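# Free slack on the taut lead via its clamp handle

## Task

Five leads are present and one of them is under tension. It cannot be identified by eye, only by handling the leads. Draw extra length of that taut lead out from behind its clamp so that, once released, it keeps at least 3 cm more out than before. The clamp only releases while the handle matching the lead's port letter is held raised. Raising any handle breaks its seal, so raise no handle except that one. Never unseat any plug, even briefly, or the task fails. The result must hold without the robot's help. When finished, release everything and move the grippers away.

## Robot and tools

Robot: two xArm7 arms, left_arm and right_arm, each with a parallel two-finger gripper. Root link of left_arm sits at (+0.038, +0.290, 0) m with quat_wxyz (+0.997, 0, 0, +0.072); right_arm's sits at (+0.053, -0.356, 0) m with quat_wxyz (+1.000, 0, 0, -0.031).

Scene frame: origin on the table surface midway between the arms, +x reaches out over the table, +z is up, and left_arm is on the +y side. The arm names are labels only and do not match the left or right of any image. Gripper frame: fingers extend along +z and close along y. end_effector_position is the midpoint between the pads when closed, roughly 2 cm short of the tips; closing pushes the tips about 10 mm further along +z. Reported hand positions may be off, more so when the arm reaches far.

Row layout (shared by execute_actions and move): 14 numbers, each in [-1, 1], always both arms: left_arm dx, dy, dz, rx, ry, rz, opening, then right_arm in the same seven. dx..rz are an offset, not a pose: they are expressed in that gripper's own axes and measured from the gripper's measured pose at the start of the action (for a call's first action, the last pose any result in this scene reported). A value of 1.0 equals 0.6 m of travel or 180 degrees; rx, ry, rz form a single rotation vector. Opening is absolute: +1 fully open (0.084 m), -1 closed. An arm meant to stay still gets zeros (or, in a reply's first call, the offset returning it to its wanted pose) plus its desired opening.

execute_actions(actions): a list of actions run in sequence. Each action is a table of up to 15 rows, one row per 1/30 s control step; if shorter, the final row repeats to fill 15 steps. Every row is an offset from the action's start pose, not from the previous row. Each step the command is clipped to within 70 mm and 16 degrees of the measured pose, and damped IK drives the joints, favouring position over orientation. After an action the arm continues only to its last clipped pose, so large displacements need several actions. An empty list simply returns state and images.

move(target, speed, blocking): target is one 14-number row as above, offset from the pose in this scene's latest result showing one. Each gripper follows a straight line toward its target, both finishing together, lasting 0.5 to 10 s (cut off at 10 s). speed is the top path speed in m/s, 0.002 to 0.5, default 0.25; rotation rate is capped at twice that in rad/s. Openings are sent when the move begins. Paths ignore obstacles and the other arm, and a gripper can lag, drift and overshoot the speed, especially near full reach. Faster moves and targets set deeper beyond a contact hit and press harder. With blocking=false the result comes after 0.5 s while motion continues; check with wait(0), and call wait or stop before sending new rows or moves. The result adds a move: line with how it ended (done, off_target, moving, held, fault) and limits that acted (paced = the sent pose was clipped; held = a check blocked steps, after which the arm may move well above speed), plus each gripper's distance from its target.

wait(seconds): 0 to 10; lets time run with each arm holding its last command, returning early if a running move ends. stop(): brakes a running move; braking needs room, and fingers keep moving. zoom_image(camera, region): camera is cam_head_left, cam_head_right, cam_left_wrist or cam_right_wrist; region [x0, y0, x1, y1] in image pixels from the top-left, at most 504 by 504. read_manual(section): returns the URDF licence texts, default "licences"; no motion. finished_scene(scene): ends the current scene, given its number, once the last command has been held; irreversible, and its result reports success. Sending a reply with no tool call ends everything.

Results: a state line left_arm: … | right_arm: … with end_effector_position (m), end_effector_quat_wxyz and velocities (m/s, rad/s) in the scene frame; Hand target lines showing where the controller is driving each gripper; grip_measured, the finger opening on the command scale; step readings of end_effector_position for action calls, with HELD marking steps where an arm's row was held back; pose unreachable when the clearance check altered or blocked an arm's command; MOTOR HOT from 65 °C and OVER-TEMPERATURE FAULT at 80 °C, when that arm is braked until cool. Images come in the order cam_head_left, cam_head_right, cam_left_wrist, cam_right_wrist, each 504x504; calibration (K, distortion, T_world_to_cam) is supplied and may be off by a few degrees and millimetres, and results list cameras whose numbers changed.

Gripping: to hold something, command an opening clearly under grip_measured; the bigger the gap, the firmer the squeeze (about 24 N per pad at most). Resending the read grip_measured still presses lightly on parts up to about 6 cm wide. Fast closes can squeeze harder.

Joint ranges (rad): waist -6.283 to 6.283, shoulder -2.059 to 2.094, upper arm roll -6.283 to 6.283, elbow -0.192 to 3.927, forearm roll -6.283 to 6.283, wrist pitch -1.693 to 3.142, wrist roll -6.283 to 6.283. Load limits (N m): waist 44, shoulder 44, upper arm roll 26.4, elbow 26.4, forearm roll 26.4, wrist pitch 17.6, wrist roll 17.6. Reaching one triggers a torque fault: the arm backs off, holds 10 s and drops the rest of the call.

Avoid: raising any handle other than the tight lead's, unseating any plug even briefly, knocking anything off the table, hard contacts between the arms, slams, drops and forceful pushes. Loose items may occasionally be nudged by outside disturbances. The simulation keeps running while you compose replies, with the robot holding its last command, and holding loads heats motors. Finish with the lead released, grippers open and clear.

Each tool is called after ">>>" by a JSON object that holds its "name" and its "arguments", one argument or row to a line.

## Session

>>> {"name": "execute_actions", "arguments": {
  "actions": []
}}

Scene clock: 0.00 s.
left_arm: end_effector_position=(+0.1392, +0.0277, +0.2536) grip_measured=+1.00 end_effector_quat_wxyz=(+0.428, +0.884, -0.054, -0.178) end_effector_velocity=(-0.000, +0.000, -0.000) end_effector_angular_velocity=(-0.000, -0.000, -0.001) | right_arm: end_effector_position=(+0.4516, -0.3808, +0.2483) grip_measured=+1.00 end_effector_quat_wxyz=(+0.002, +1.000, -0.029, -0.001) end_effector_velocity=(+0.000, -0.001, +0.000) end_effector_angular_velocity=(+0.000, -0.002, -0.003)
Joint positions: left_arm=[-1.08  -1.071  0.397  0.166 -0.688  1.045 -0.259  0.084] | right_arm=[-0.001 -0.249  0.003  0.916 -0.003  1.167 -0.001  0.084]
Joint velocities: left_arm=[-0.001 -0.     0.001  0.     0.     0.     0.     0.   ] | right_arm=[-0.001 -0.    -0.001  0.     0.    -0.002  0.001 -0.   ]
Motor temperatures (°C, as the motors report them): left_arm=[32 32 34 35 32 34 39] | right_arm=[31 30 37 33 33 36 34]
Hand target (left_arm): +0.139, +0.028, +0.254; +0.428, +0.884, -0.054, -0.178
Hand target (right_arm): +0.452, -0.381, +0.248; +0.002, +1.000, -0.029, -0.001

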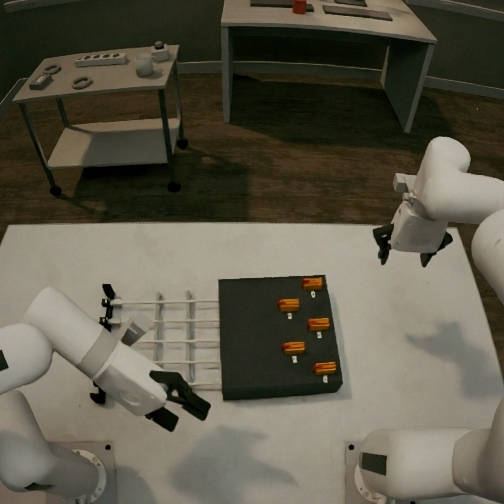

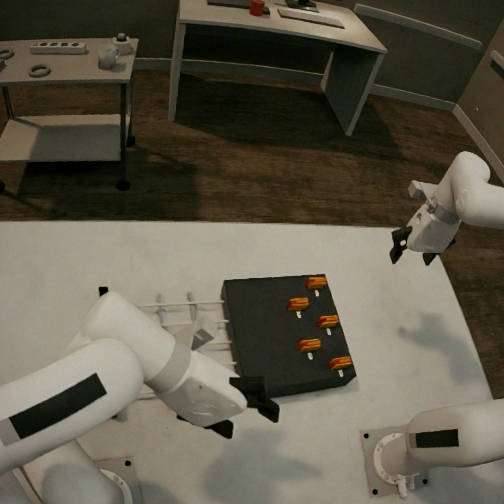

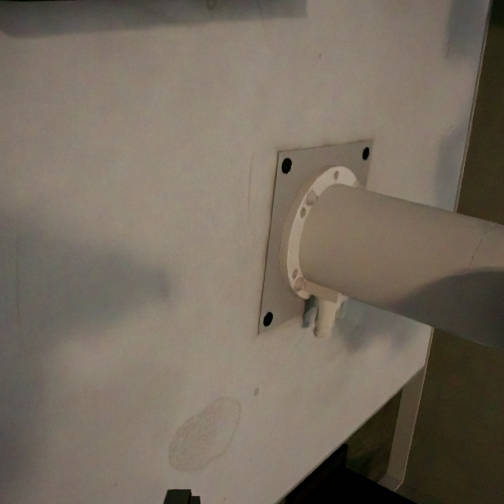

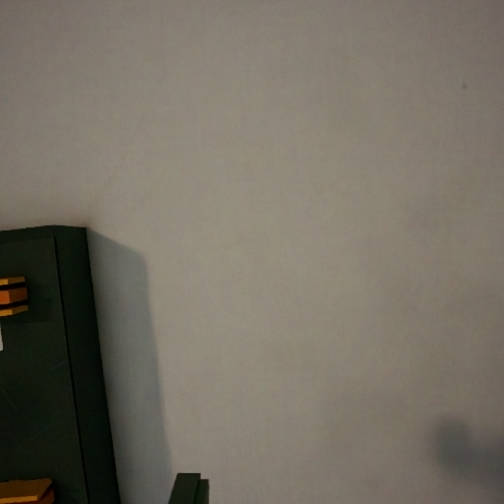

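>>> {"name": "move", "arguments": {
  "target": [0.24,0,-0.35,0.284,0.118,-0.036,1,0,0,0,0,0,0,1]
}}

>>> {"name": "zoom_image", "arguments": {
  "camera": "cam_head_left",
  "region": [70,250,370,430]
}}

Scene clock: 3.50 s.
left_arm: end_effector_position=(+0.3494, +0.1475, +0.3346) grip_measured=+1.00 end_effector_quat_wxyz=(-0.000, +1.000, +0.000, -0.000) end_effector_velocity=(+0.002, +0.001, +0.001) end_effector_angular_velocity=(+0.012, -0.001, +0.001) | right_arm: end_effector_position=(+0.4516, -0.3808, +0.2483) grip_measured=+1.00 end_effector_quat_wxyz=(+0.002, +1.000, -0.029, -0.001) end_effector_velocity=(-0.000, -0.000, -0.000) end_effector_angular_velocity=(-0.000, +0.001, +0.001)
Joint positions: left_arm=[-0.863 -0.473  0.222  0.985  0.102  1.45  -0.532  0.084] | right_arm=[-0.001 -0.249  0.003  0.916 -0.003  1.167 -0.001  0.084]
Joint velocities: left_arm=[ 0.002  0.009 -0.001  0.009  0.008  0.005 -0.001  0.   ] | right_arm=[-0.001  0.001  0.001 -0.    -0.     0.    -0.001  0.   ]
Motor temperatures (°C, as the motors report them): left_arm=[32 32 34 36 32 34 39] | right_arm=[31 30 37 34 33 36 34]
Hand target (left_arm): +0.350, +0.148, +0.335; -0.001, +1.000, +0.000, -0.000
Hand target (right_arm): +0.452, -0.381, +0.248; +0.002, +1.000, -0.029, -0.001
Off the commanded pose (left_arm): 0.001 m, 0 deg.
Off the commanded pose (right_arm): 0.000 m, 0 deg.
move: done
camera_calibration (this result's frames):
cam_left_wrist: T_world_to_cam=[[-0.00312032, -0.999758, 0.021761, 0.166422], [-0.999963, 0.00329486, 0.00798944, 0.415987], [-0.00805921, -0.0217353, -0.999731, 0.474463], [0, 0, 0, 1]] pos_world=[0.420315, 0.175324, 0.467391]
cam_right_wrist: T_world_to_cam=[[-0.0482594, -0.998835, 0.0000025787, -0.323207], [-0.998601, 0.0482481, 0.021656, 0.534418], [-0.0216309, 0.00104253, -0.999765, 0.38961], [0, 0, 0, 1]] pos_world=[0.5265, -0.349022, 0.377946]

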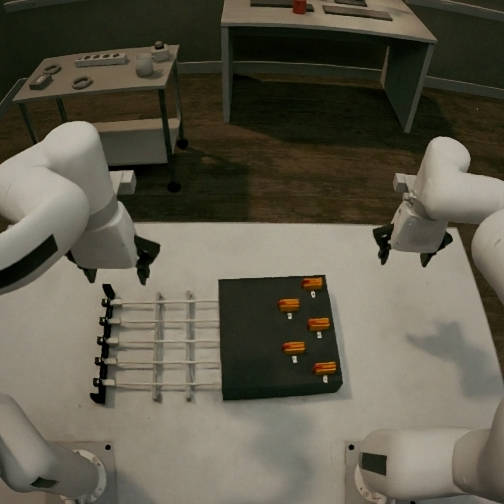

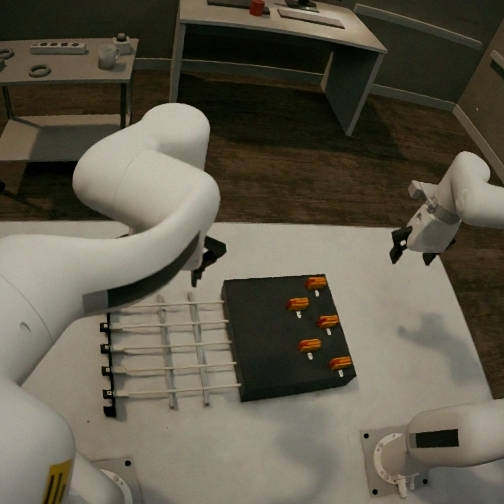

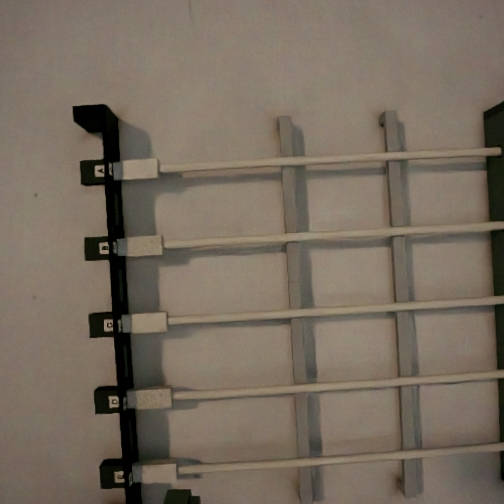

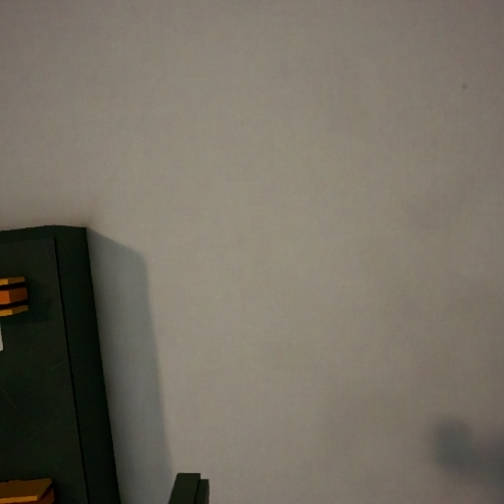

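Region (70, 250, 370, 430) of cam_head_left's 504x504 image, scaled by 1.680, with more detail than that image has; it fills the top 302 rows of this view, and the rest is white.

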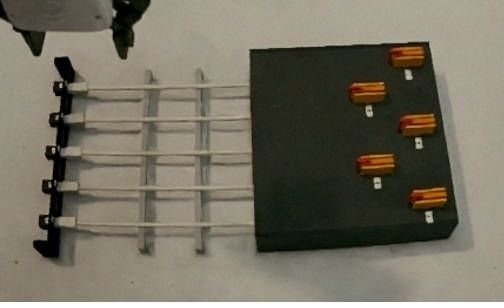

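>>> {"name": "move", "arguments": {
  "target": [0.217,0.07,0.33,0,0,0.48,-0.2,0,0,0,0,0,0,1]
}}

>>> {"name": "zoom_image", "arguments": {
  "camera": "cam_head_left",
  "region": [80,240,280,420]
}}

Scene clock: 7.97 s.
left_arm: end_effector_position=(+0.4790, +0.1058, +0.1372) grip_measured=-0.22 end_effector_quat_wxyz=(-0.001, +0.729, -0.684, -0.000) end_effector_velocity=(+0.001, -0.000, -0.002) end_effector_angular_velocity=(-0.002, +0.005, -0.012) | right_arm: end_effector_position=(+0.4516, -0.3808, +0.2483) grip_measured=+1.00 end_effector_quat_wxyz=(+0.002, +1.000, -0.029, -0.001) end_effector_velocity=(+0.000, -0.001, +0.000) end_effector_angular_velocity=(-0.000, -0.002, -0.001)
Joint positions: left_arm=[-0.967  0.145  0.438  1.001 -0.077  0.871  1.169  0.035] | right_arm=[-0.001 -0.249  0.003  0.916 -0.003  1.167 -0.001  0.084]
Joint velocities: left_arm=[ 0.004  0.009 -0.002  0.006 -0.01   0.002  0.021 -0.   ] | right_arm=[-0.001 -0.001 -0.    -0.    -0.    -0.001  0.    -0.   ]
Motor temperatures (°C, as the motors report them): left_arm=[32 32 34 37 32 34 39] | right_arm=[31 30 37 34 33 36 34]
Hand target (left_arm): +0.479, +0.106, +0.137; -0.001, +0.729, -0.685, -0.001
Hand target (right_arm): +0.452, -0.381, +0.248; +0.002, +1.000, -0.029, -0.001
Off the commanded pose (left_arm): 0.001 m, 0 deg.
Off the commanded pose (right_arm): 0.000 m, 0 deg.
move: done
camera_calibration (this result's frames):
cam_left_wrist: T_world_to_cam=[[-0.997945, -0.0603817, 0.0214218, 0.50664], [-0.0601923, 0.998143, 0.00937662, -0.00829218], [-0.0219482, 0.00806793, -0.999727, 0.280735], [0, 0, 0, 1]] pos_world=[0.511262, 0.0366036, 0.269883]
cam_right_wrist: T_world_to_cam=[[-0.0482596, -0.998835, 0.0000025018, -0.323207], [-0.998601, 0.0482483, 0.0216557, 0.534418], [-0.0216306, 0.0010426, -0.999765, 0.38961], [0, 0, 0, 1]] pos_world=[0.5265, -0.349022, 0.377946]

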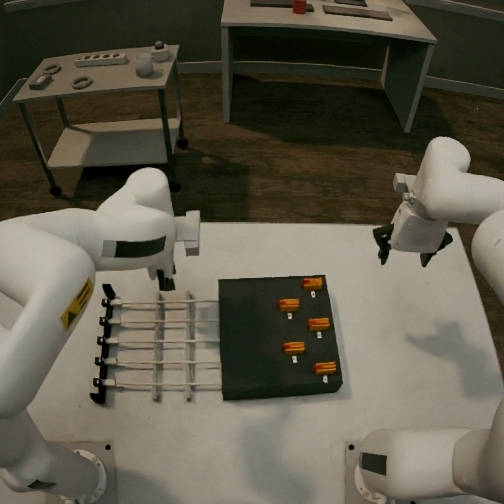

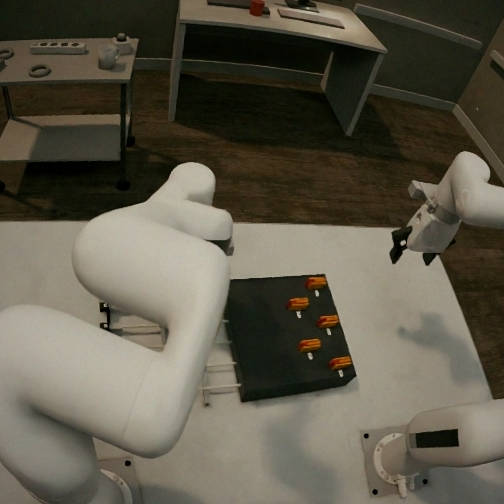

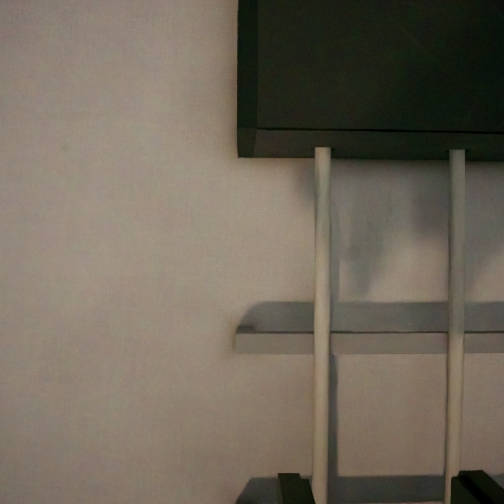

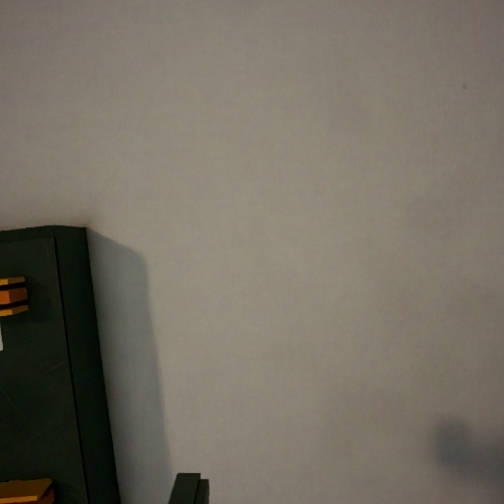

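Region (80, 240, 280, 420) of cam_head_left's 504x504 image, scaled by 2.520, with more detail than that image has; it fills the top 454 rows of this view, and the rest is white.

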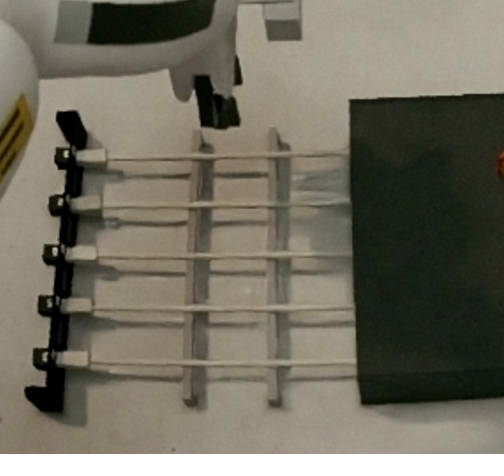

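>>> {"name": "move", "arguments": {
  "target": [0,0,0.167,0,0,0,-0.2,0,0,0,0,0,0,1],
  "speed": 0.1
}}

>>> {"name": "move", "arguments": {
  "target": [0,-0.035,0,0,0,0,-0.2,0,0,0,0,0,0,1],
  "speed": 0.02
}}

>>> {"name": "move", "arguments": {
  "target": [0,0.035,0,0,0,0,-0.2,0,0,0,0,0,0,1],
  "speed": 0.04
}}

Scene clock: 10.13 s.
left_arm: end_effector_position=(+0.4791, +0.1059, +0.0376) grip_measured=-0.22 end_effector_quat_wxyz=(-0.001, +0.729, -0.684, -0.000) end_effector_velocity=(-0.000, -0.000, -0.003) end_effector_angular_velocity=(-0.000, +0.003, -0.000) | right_arm: end_effector_position=(+0.4516, -0.3808, +0.2483) grip_measured=+1.00 end_effector_quat_wxyz=(+0.002, +1.000, -0.029, -0.001) end_effector_velocity=(+0.000, -0.001, -0.000) end_effector_angular_velocity=(+0.000, +0.000, -0.001)
Joint positions: left_arm=[-0.931  0.356  0.389  0.935 -0.226  0.616  1.274  0.035] | right_arm=[-0.001 -0.249  0.003  0.916 -0.003  1.167 -0.001  0.084]
Joint velocities: left_arm=[ 0.004  0.009 -0.004  0.001 -0.007 -0.004  0.006 -0.   ] | right_arm=[-0.001  0.001 -0.001  0.     0.    -0.    -0.    -0.   ]
Motor temperatures (°C, as the motors report them): left_arm=[32 32 34 37 32 34 39] | right_arm=[31 30 37 35 33 36 34]
Hand target (left_arm): +0.479, +0.106, +0.037; -0.001, +0.729, -0.684, -0.000
Hand target (right_arm): +0.452, -0.381, +0.248; +0.002, +1.000, -0.029, -0.001
Off the commanded pose (left_arm): 0.001 m, 0 deg.
Off the commanded pose (right_arm): 0.000 m, 0 deg.
move: done
camera_calibration (this result's frames):
cam_left_wrist: T_world_to_cam=[[-0.997975, -0.0600641, 0.0209318, 0.508798], [-0.059877, 0.998161, 0.00945393, -0.00757322], [-0.0214612, 0.00818146, -0.999736, 0.180971], [0, 0, 0, 1]] pos_world=[0.511198, 0.0366392, 0.170345]
cam_right_wrist: T_world_to_cam=[[-0.0482596, -0.998835, 0.0000025173, -0.323207], [-0.998601, 0.0482483, 0.0216557, 0.534418], [-0.0216306, 0.00104258, -0.999765, 0.38961], [0, 0, 0, 1]] pos_world=[0.5265, -0.349022, 0.377946]

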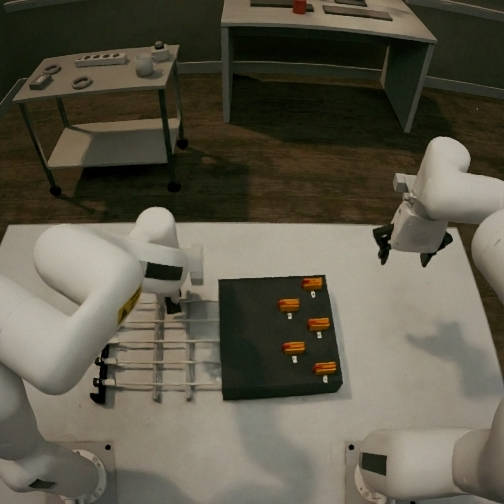

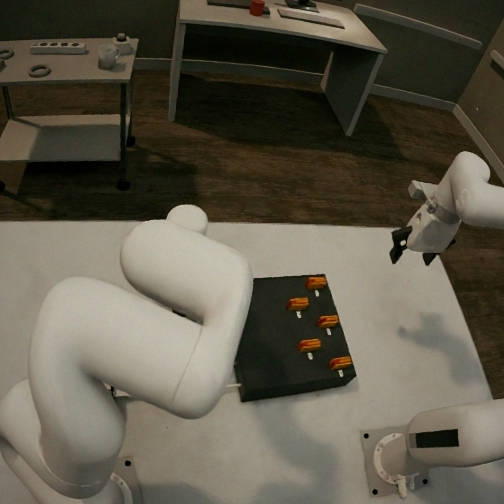

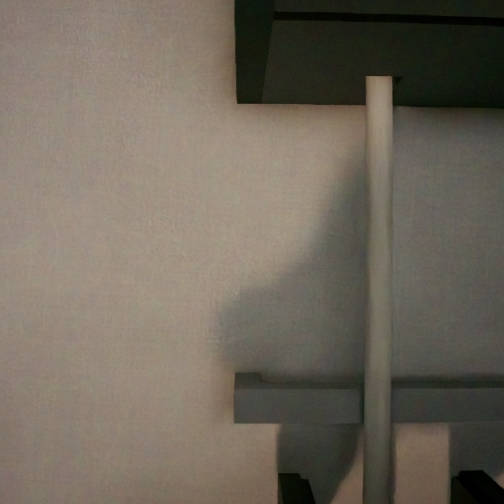

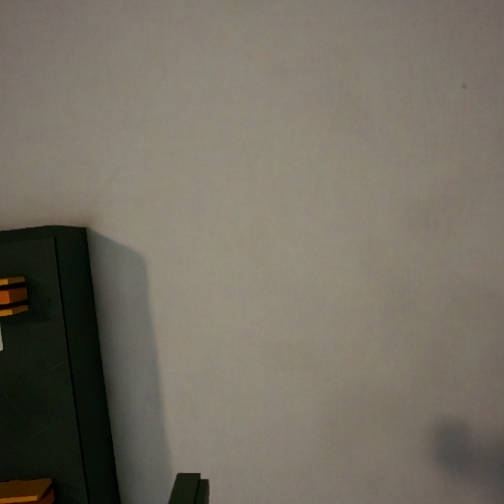

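Scene clock: 11.50 s.
left_arm: end_effector_position=(+0.4996, +0.1073, +0.0376) grip_measured=-0.21 end_effector_quat_wxyz=(-0.001, +0.729, -0.684, -0.000) end_effector_velocity=(+0.003, +0.000, -0.000) end_effector_angular_velocity=(+0.000, +0.001, -0.001) | right_arm: end_effector_position=(+0.4516, -0.3808, +0.2483) grip_measured=+1.00 end_effector_quat_wxyz=(+0.002, +1.000, -0.029, -0.001) end_effector_velocity=(-0.000, -0.001, +0.000) end_effector_angular_velocity=(+0.000, -0.000, -0.003)
Joint positions: left_arm=[-0.901  0.405  0.384  1.01  -0.243  0.646  1.302  0.035] | right_arm=[-0.001 -0.249  0.003  0.916 -0.003  1.167 -0.001  0.084]
Joint velocities: left_arm=[ 0.005  0.007 -0.001  0.011 -0.002  0.005  0.004  0.   ] | right_arm=[-0.001 -0.    -0.001  0.     0.     0.    -0.    -0.   ]
Motor temperatures (°C, as the motors report them): left_arm=[32 32 34 37 32 34 39] | right_arm=[31 30 37 35 33 36 34]
Hand target (left_arm): +0.500, +0.107, +0.038; -0.001, +0.729, -0.684, -0.000
Hand target (right_arm): +0.452, -0.381, +0.248; +0.002, +1.000, -0.029, -0.001
Off the commanded pose (left_arm): 0.000 m, 0 deg.
Off the commanded pose (right_arm): 0.000 m, 0 deg.
move: done
camera_calibration (this result's frames):
cam_left_wrist: T_world_to_cam=[[-0.99797, -0.0601164, 0.0210062, 0.529412], [-0.0599247, 0.998156, 0.00964046, -0.00772312], [-0.021547, 0.0083621, -0.999733, 0.181407], [0, 0, 0, 1]] pos_world=[0.531784, 0.0380183, 0.170312]
cam_right_wrist: T_world_to_cam=[[-0.0482596, -0.998835, 0.0000024086, -0.323207], [-0.998601, 0.0482483, 0.0216558, 0.534418], [-0.0216307, 0.00104269, -0.999765, 0.38961], [0, 0, 0, 1]] pos_world=[0.5265, -0.349022, 0.377946]

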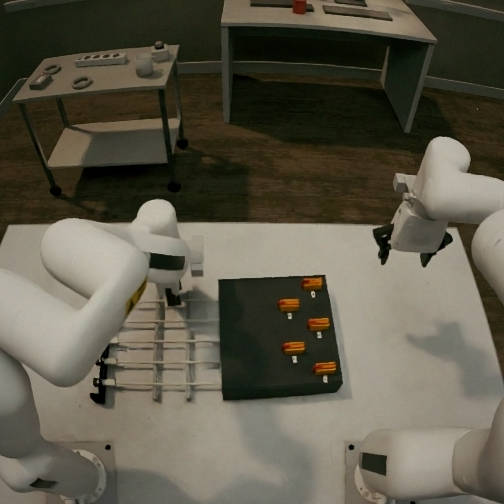

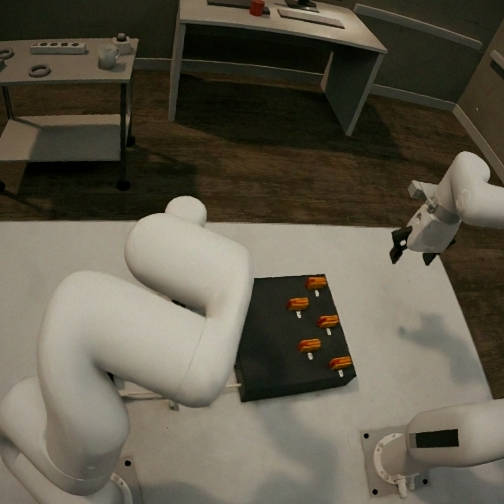

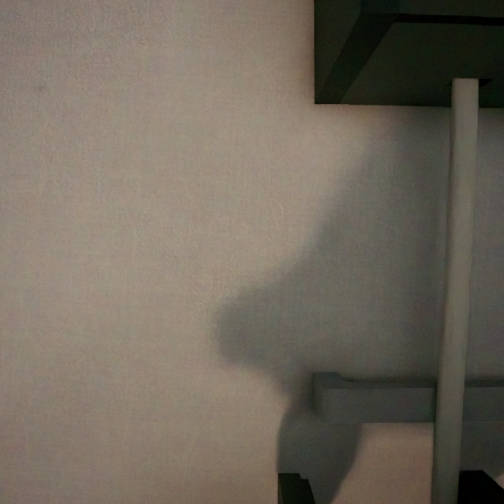

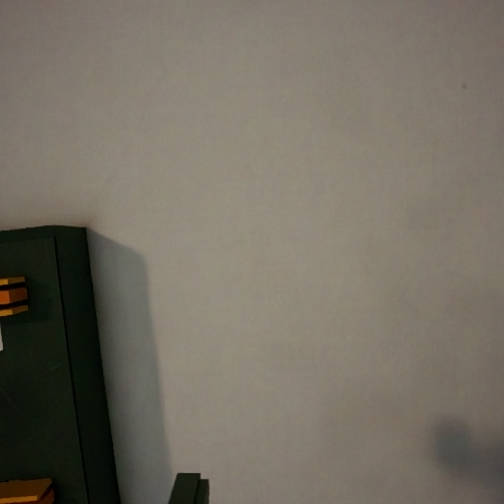

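Scene clock: 12.43 s.
left_arm: end_effector_position=(+0.4791, +0.1060, +0.0376) grip_measured=-0.22 end_effector_quat_wxyz=(-0.001, +0.729, -0.684, -0.000) end_effector_velocity=(-0.003, -0.000, +0.000) end_effector_angular_velocity=(+0.000, -0.002, +0.001) | right_arm: end_effector_position=(+0.4516, -0.3808, +0.2483) grip_measured=+1.00 end_effector_quat_wxyz=(+0.002, +1.000, -0.029, -0.001) end_effector_velocity=(-0.000, +0.001, +0.000) end_effector_angular_velocity=(-0.000, +0.001, +0.003)
Joint positions: left_arm=[-0.931  0.356  0.389  0.935 -0.226  0.616  1.274  0.035] | right_arm=[-0.001 -0.249  0.003  0.916 -0.003  1.167 -0.001  0.084]
Joint velocities: left_arm=[-0.005 -0.008  0.001 -0.012  0.004 -0.006 -0.007  0.   ] | right_arm=[ 0.001 -0.001  0.001 -0.    -0.     0.001 -0.002 -0.   ]
Motor temperatures (°C, as the motors report them): left_arm=[32 32 34 37 32 34 39] | right_arm=[31 30 37 35 33 36 34]
Hand target (left_arm): +0.479, +0.106, +0.038; -0.001, +0.729, -0.684, -0.000
Hand target (right_arm): +0.452, -0.381, +0.248; +0.002, +1.000, -0.029, -0.001
Off the commanded pose (left_arm): 0.000 m, 0 deg.
Off the commanded pose (right_arm): 0.000 m, 0 deg.
move: done
camera_calibration (this result's frames):
cam_left_wrist: T_world_to_cam=[[-0.997967, -0.0601469, 0.0210684, 0.508813], [-0.0599581, 0.998156, 0.00948546, -0.00760489], [-0.0216001, 0.00820295, -0.999733, 0.180992], [0, 0, 0, 1]] pos_world=[0.511232, 0.0367097, 0.170296]
cam_right_wrist: T_world_to_cam=[[-0.0482598, -0.998835, 0.0000024675, -0.323207], [-0.998601, 0.0482485, 0.0216557, 0.534418], [-0.0216306, 0.00104264, -0.999765, 0.38961], [0, 0, 0, 1]] pos_world=[0.5265, -0.349022, 0.377946]

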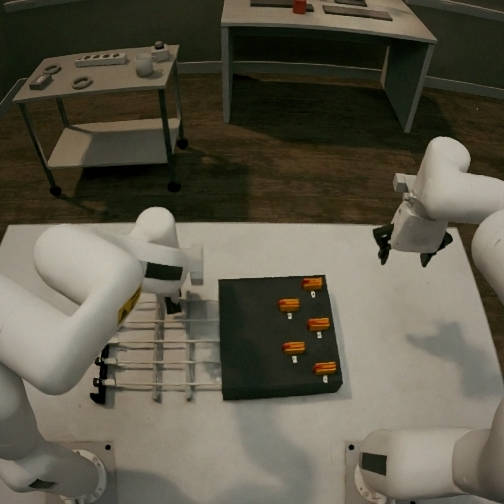

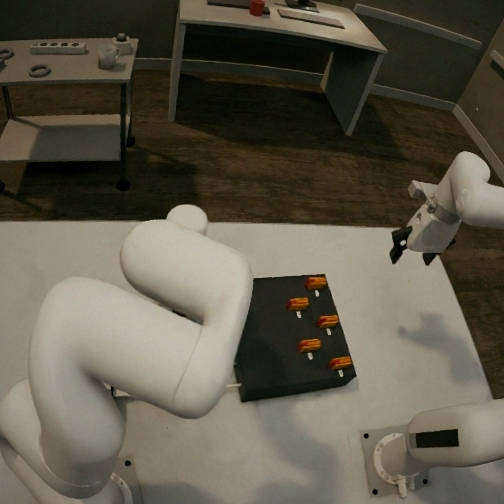

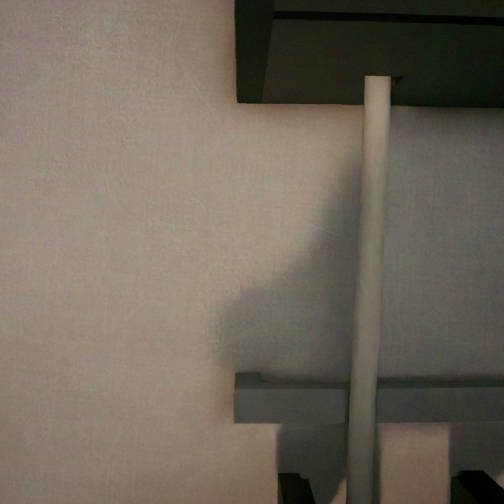

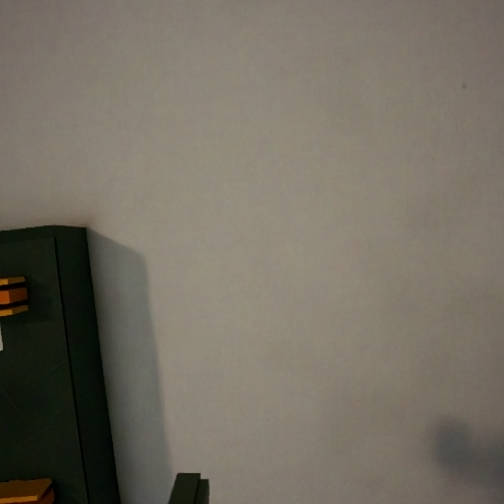

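>>> {"name": "execute_actions", "arguments": {
  "actions": [
    [[0,0,-0.03,0,0,0,0,0,0,0,0,0,0,1],[0,0,-0.03,0,0,0,0,0,0,0,0,0,0,1],[0,0,-0.06,0,0,0,0,0,0,0,0,0,0,1]],
    [[0,0.09,0,0,0,0,0,0,0,0,0,0,0,1]],
    [[0,0.085,0,0,0,0,0,0,0,0,0,0,0,1]],
    [[0,0,0,0,0,0,0,0,0,0,0,0,0,1]]
  ]
}}

Scene clock: 15.10 s.
left_arm: end_effector_position=(+0.3794, +0.0989, +0.0701) grip_measured=-0.01 end_effector_quat_wxyz=(+0.002, +0.729, -0.685, -0.001) end_effector_velocity=(+0.000, -0.000, -0.000) end_effector_angular_velocity=(-0.000, +0.000, -0.002) | right_arm: end_effector_position=(+0.4516, -0.3808, +0.2483) grip_measured=+1.00 end_effector_quat_wxyz=(+0.002, +1.000, -0.029, -0.001) end_effector_velocity=(-0.000, +0.000, -0.000) end_effector_angular_velocity=(+0.000, +0.001, +0.002)
Joint positions: left_arm=[-1.049  0.018  0.396  0.623 -0.019  0.61   1.017  0.044] | right_arm=[-0.001 -0.249  0.003  0.916 -0.003  1.167 -0.001  0.084]
Joint velocities: left_arm=[ 0.     0.001  0.     0.001 -0.001  0.     0.003  0.   ] | right_arm=[ 0.002  0.001 -0.001  0.     0.     0.    -0.    -0.   ]
Motor temperatures (°C, as the motors report them): left_arm=[32 32 34 37 32 34 39] | right_arm=[31 30 37 35 33 36 34]
Hand target (left_arm): +0.379, +0.099, +0.070; +0.002, +0.729, -0.685, -0.001
Hand target (right_arm): +0.452, -0.381, +0.248; +0.002, +1.000, -0.029, -0.001
Off the commanded pose (left_arm): 0.000 m, 0 deg.
Off the commanded pose (right_arm): 0.000 m, 0 deg.
Step readings (end_effector_position; steps 1 to 15: 1st action; 16 to 30: 2nd action; 31 to 45: 3rd action; 46 to 60: 4th action):
0: left_arm (+0.4787, +0.1059, +0.0376) | right_arm (+0.4516, -0.3808, +0.2483)
1: left_arm (+0.4787, +0.1059, +0.0376) | right_arm (+0.4516, -0.3808, +0.2483)
2: left_arm (+0.4783, +0.1061, +0.0382) | right_arm (+0.4516, -0.3808, +0.2483)
4: left_arm (+0.4779, +0.1063, +0.0431) | right_arm (+0.4516, -0.3808, +0.2483)
8: left_arm (+0.4807, +0.1056, +0.0617) | right_arm (+0.4516, -0.3808, +0.2483)
15: left_arm (+0.4792, +0.1060, +0.0715) | right_arm (+0.4516, -0.3808, +0.2483)
16: left_arm (+0.4790, +0.1060, +0.0719) | right_arm (+0.4516, -0.3808, +0.2483)
17: left_arm (+0.4783, +0.1060, +0.0721) | right_arm (+0.4516, -0.3808, +0.2483)
19: left_arm (+0.4690, +0.1057, +0.0717) | right_arm (+0.4516, -0.3808, +0.2483)
23: left_arm (+0.4409, +0.1021, +0.0685) | right_arm (+0.4516, -0.3808, +0.2483)
30: left_arm (+0.4279, +0.1023, +0.0707) | right_arm (+0.4516, -0.3808, +0.2483)
31: left_arm (+0.4273, +0.1023, +0.0708) | right_arm (+0.4516, -0.3808, +0.2483)
32: left_arm (+0.4259, +0.1023, +0.0709) | right_arm (+0.4516, -0.3808, +0.2483)
34: left_arm (+0.4158, +0.1017, +0.0702) | right_arm (+0.4516, -0.3808, +0.2483)
38: left_arm (+0.3908, +0.0990, +0.0679) | right_arm (+0.4516, -0.3808, +0.2483)
45: left_arm (+0.3794, +0.0989, +0.0701) | right_arm (+0.4516, -0.3808, +0.2483)
46: left_arm (+0.3789, +0.0989, +0.0702) | right_arm (+0.4516, -0.3808, +0.2483)
47: left_arm (+0.3786, +0.0989, +0.0703) | right_arm (+0.4516, -0.3808, +0.2483)
49: left_arm (+0.3788, +0.0989, +0.0703) | right_arm (+0.4516, -0.3808, +0.2483)
53: left_arm (+0.3792, +0.0990, +0.0701) | right_arm (+0.4516, -0.3808, +0.2483)
60: end_effector_position above
camera_calibration (this result's frames):
cam_left_wrist: T_world_to_cam=[[-0.997938, -0.0578905, 0.0277374, 0.407541], [-0.0577482, 0.998314, 0.00590459, -0.00746865], [-0.0280324, 0.00429062, -0.999598, 0.214229], [0, 0, 0, 1]] pos_world=[0.412275, 0.0301297, 0.202883]
cam_right_wrist: T_world_to_cam=[[-0.0482599, -0.998835, 0.0000024444, -0.323207], [-0.998601, 0.0482487, 0.0216557, 0.534419], [-0.0216306, 0.00104266, -0.999765, 0.38961], [0, 0, 0, 1]] pos_world=[0.5265, -0.349022, 0.377946]

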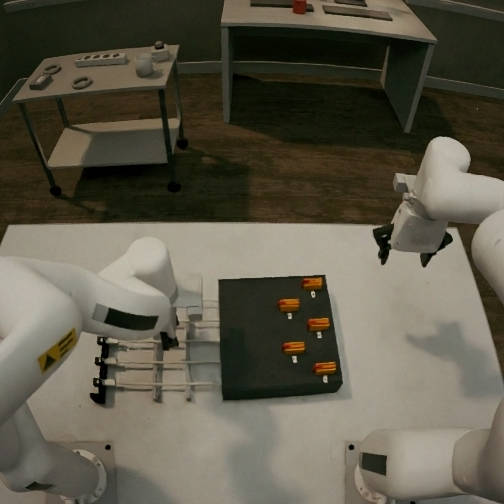

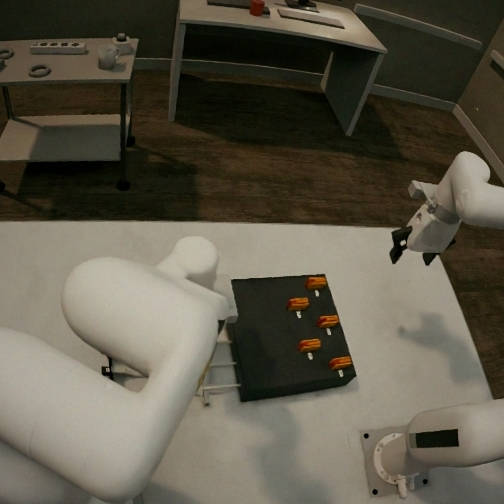

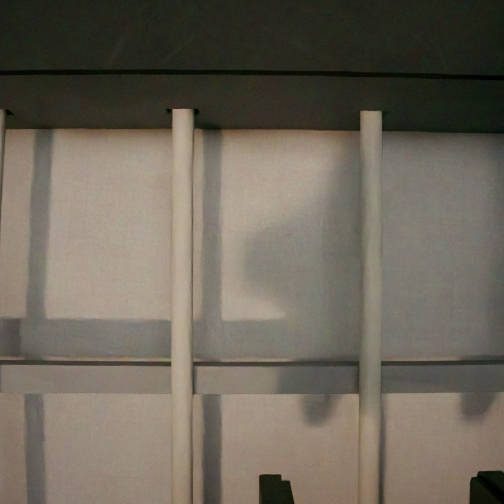

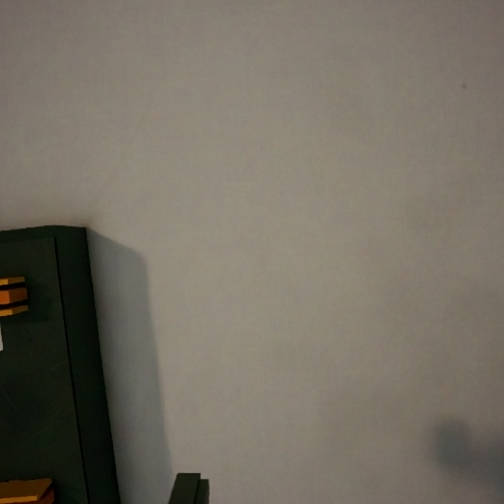

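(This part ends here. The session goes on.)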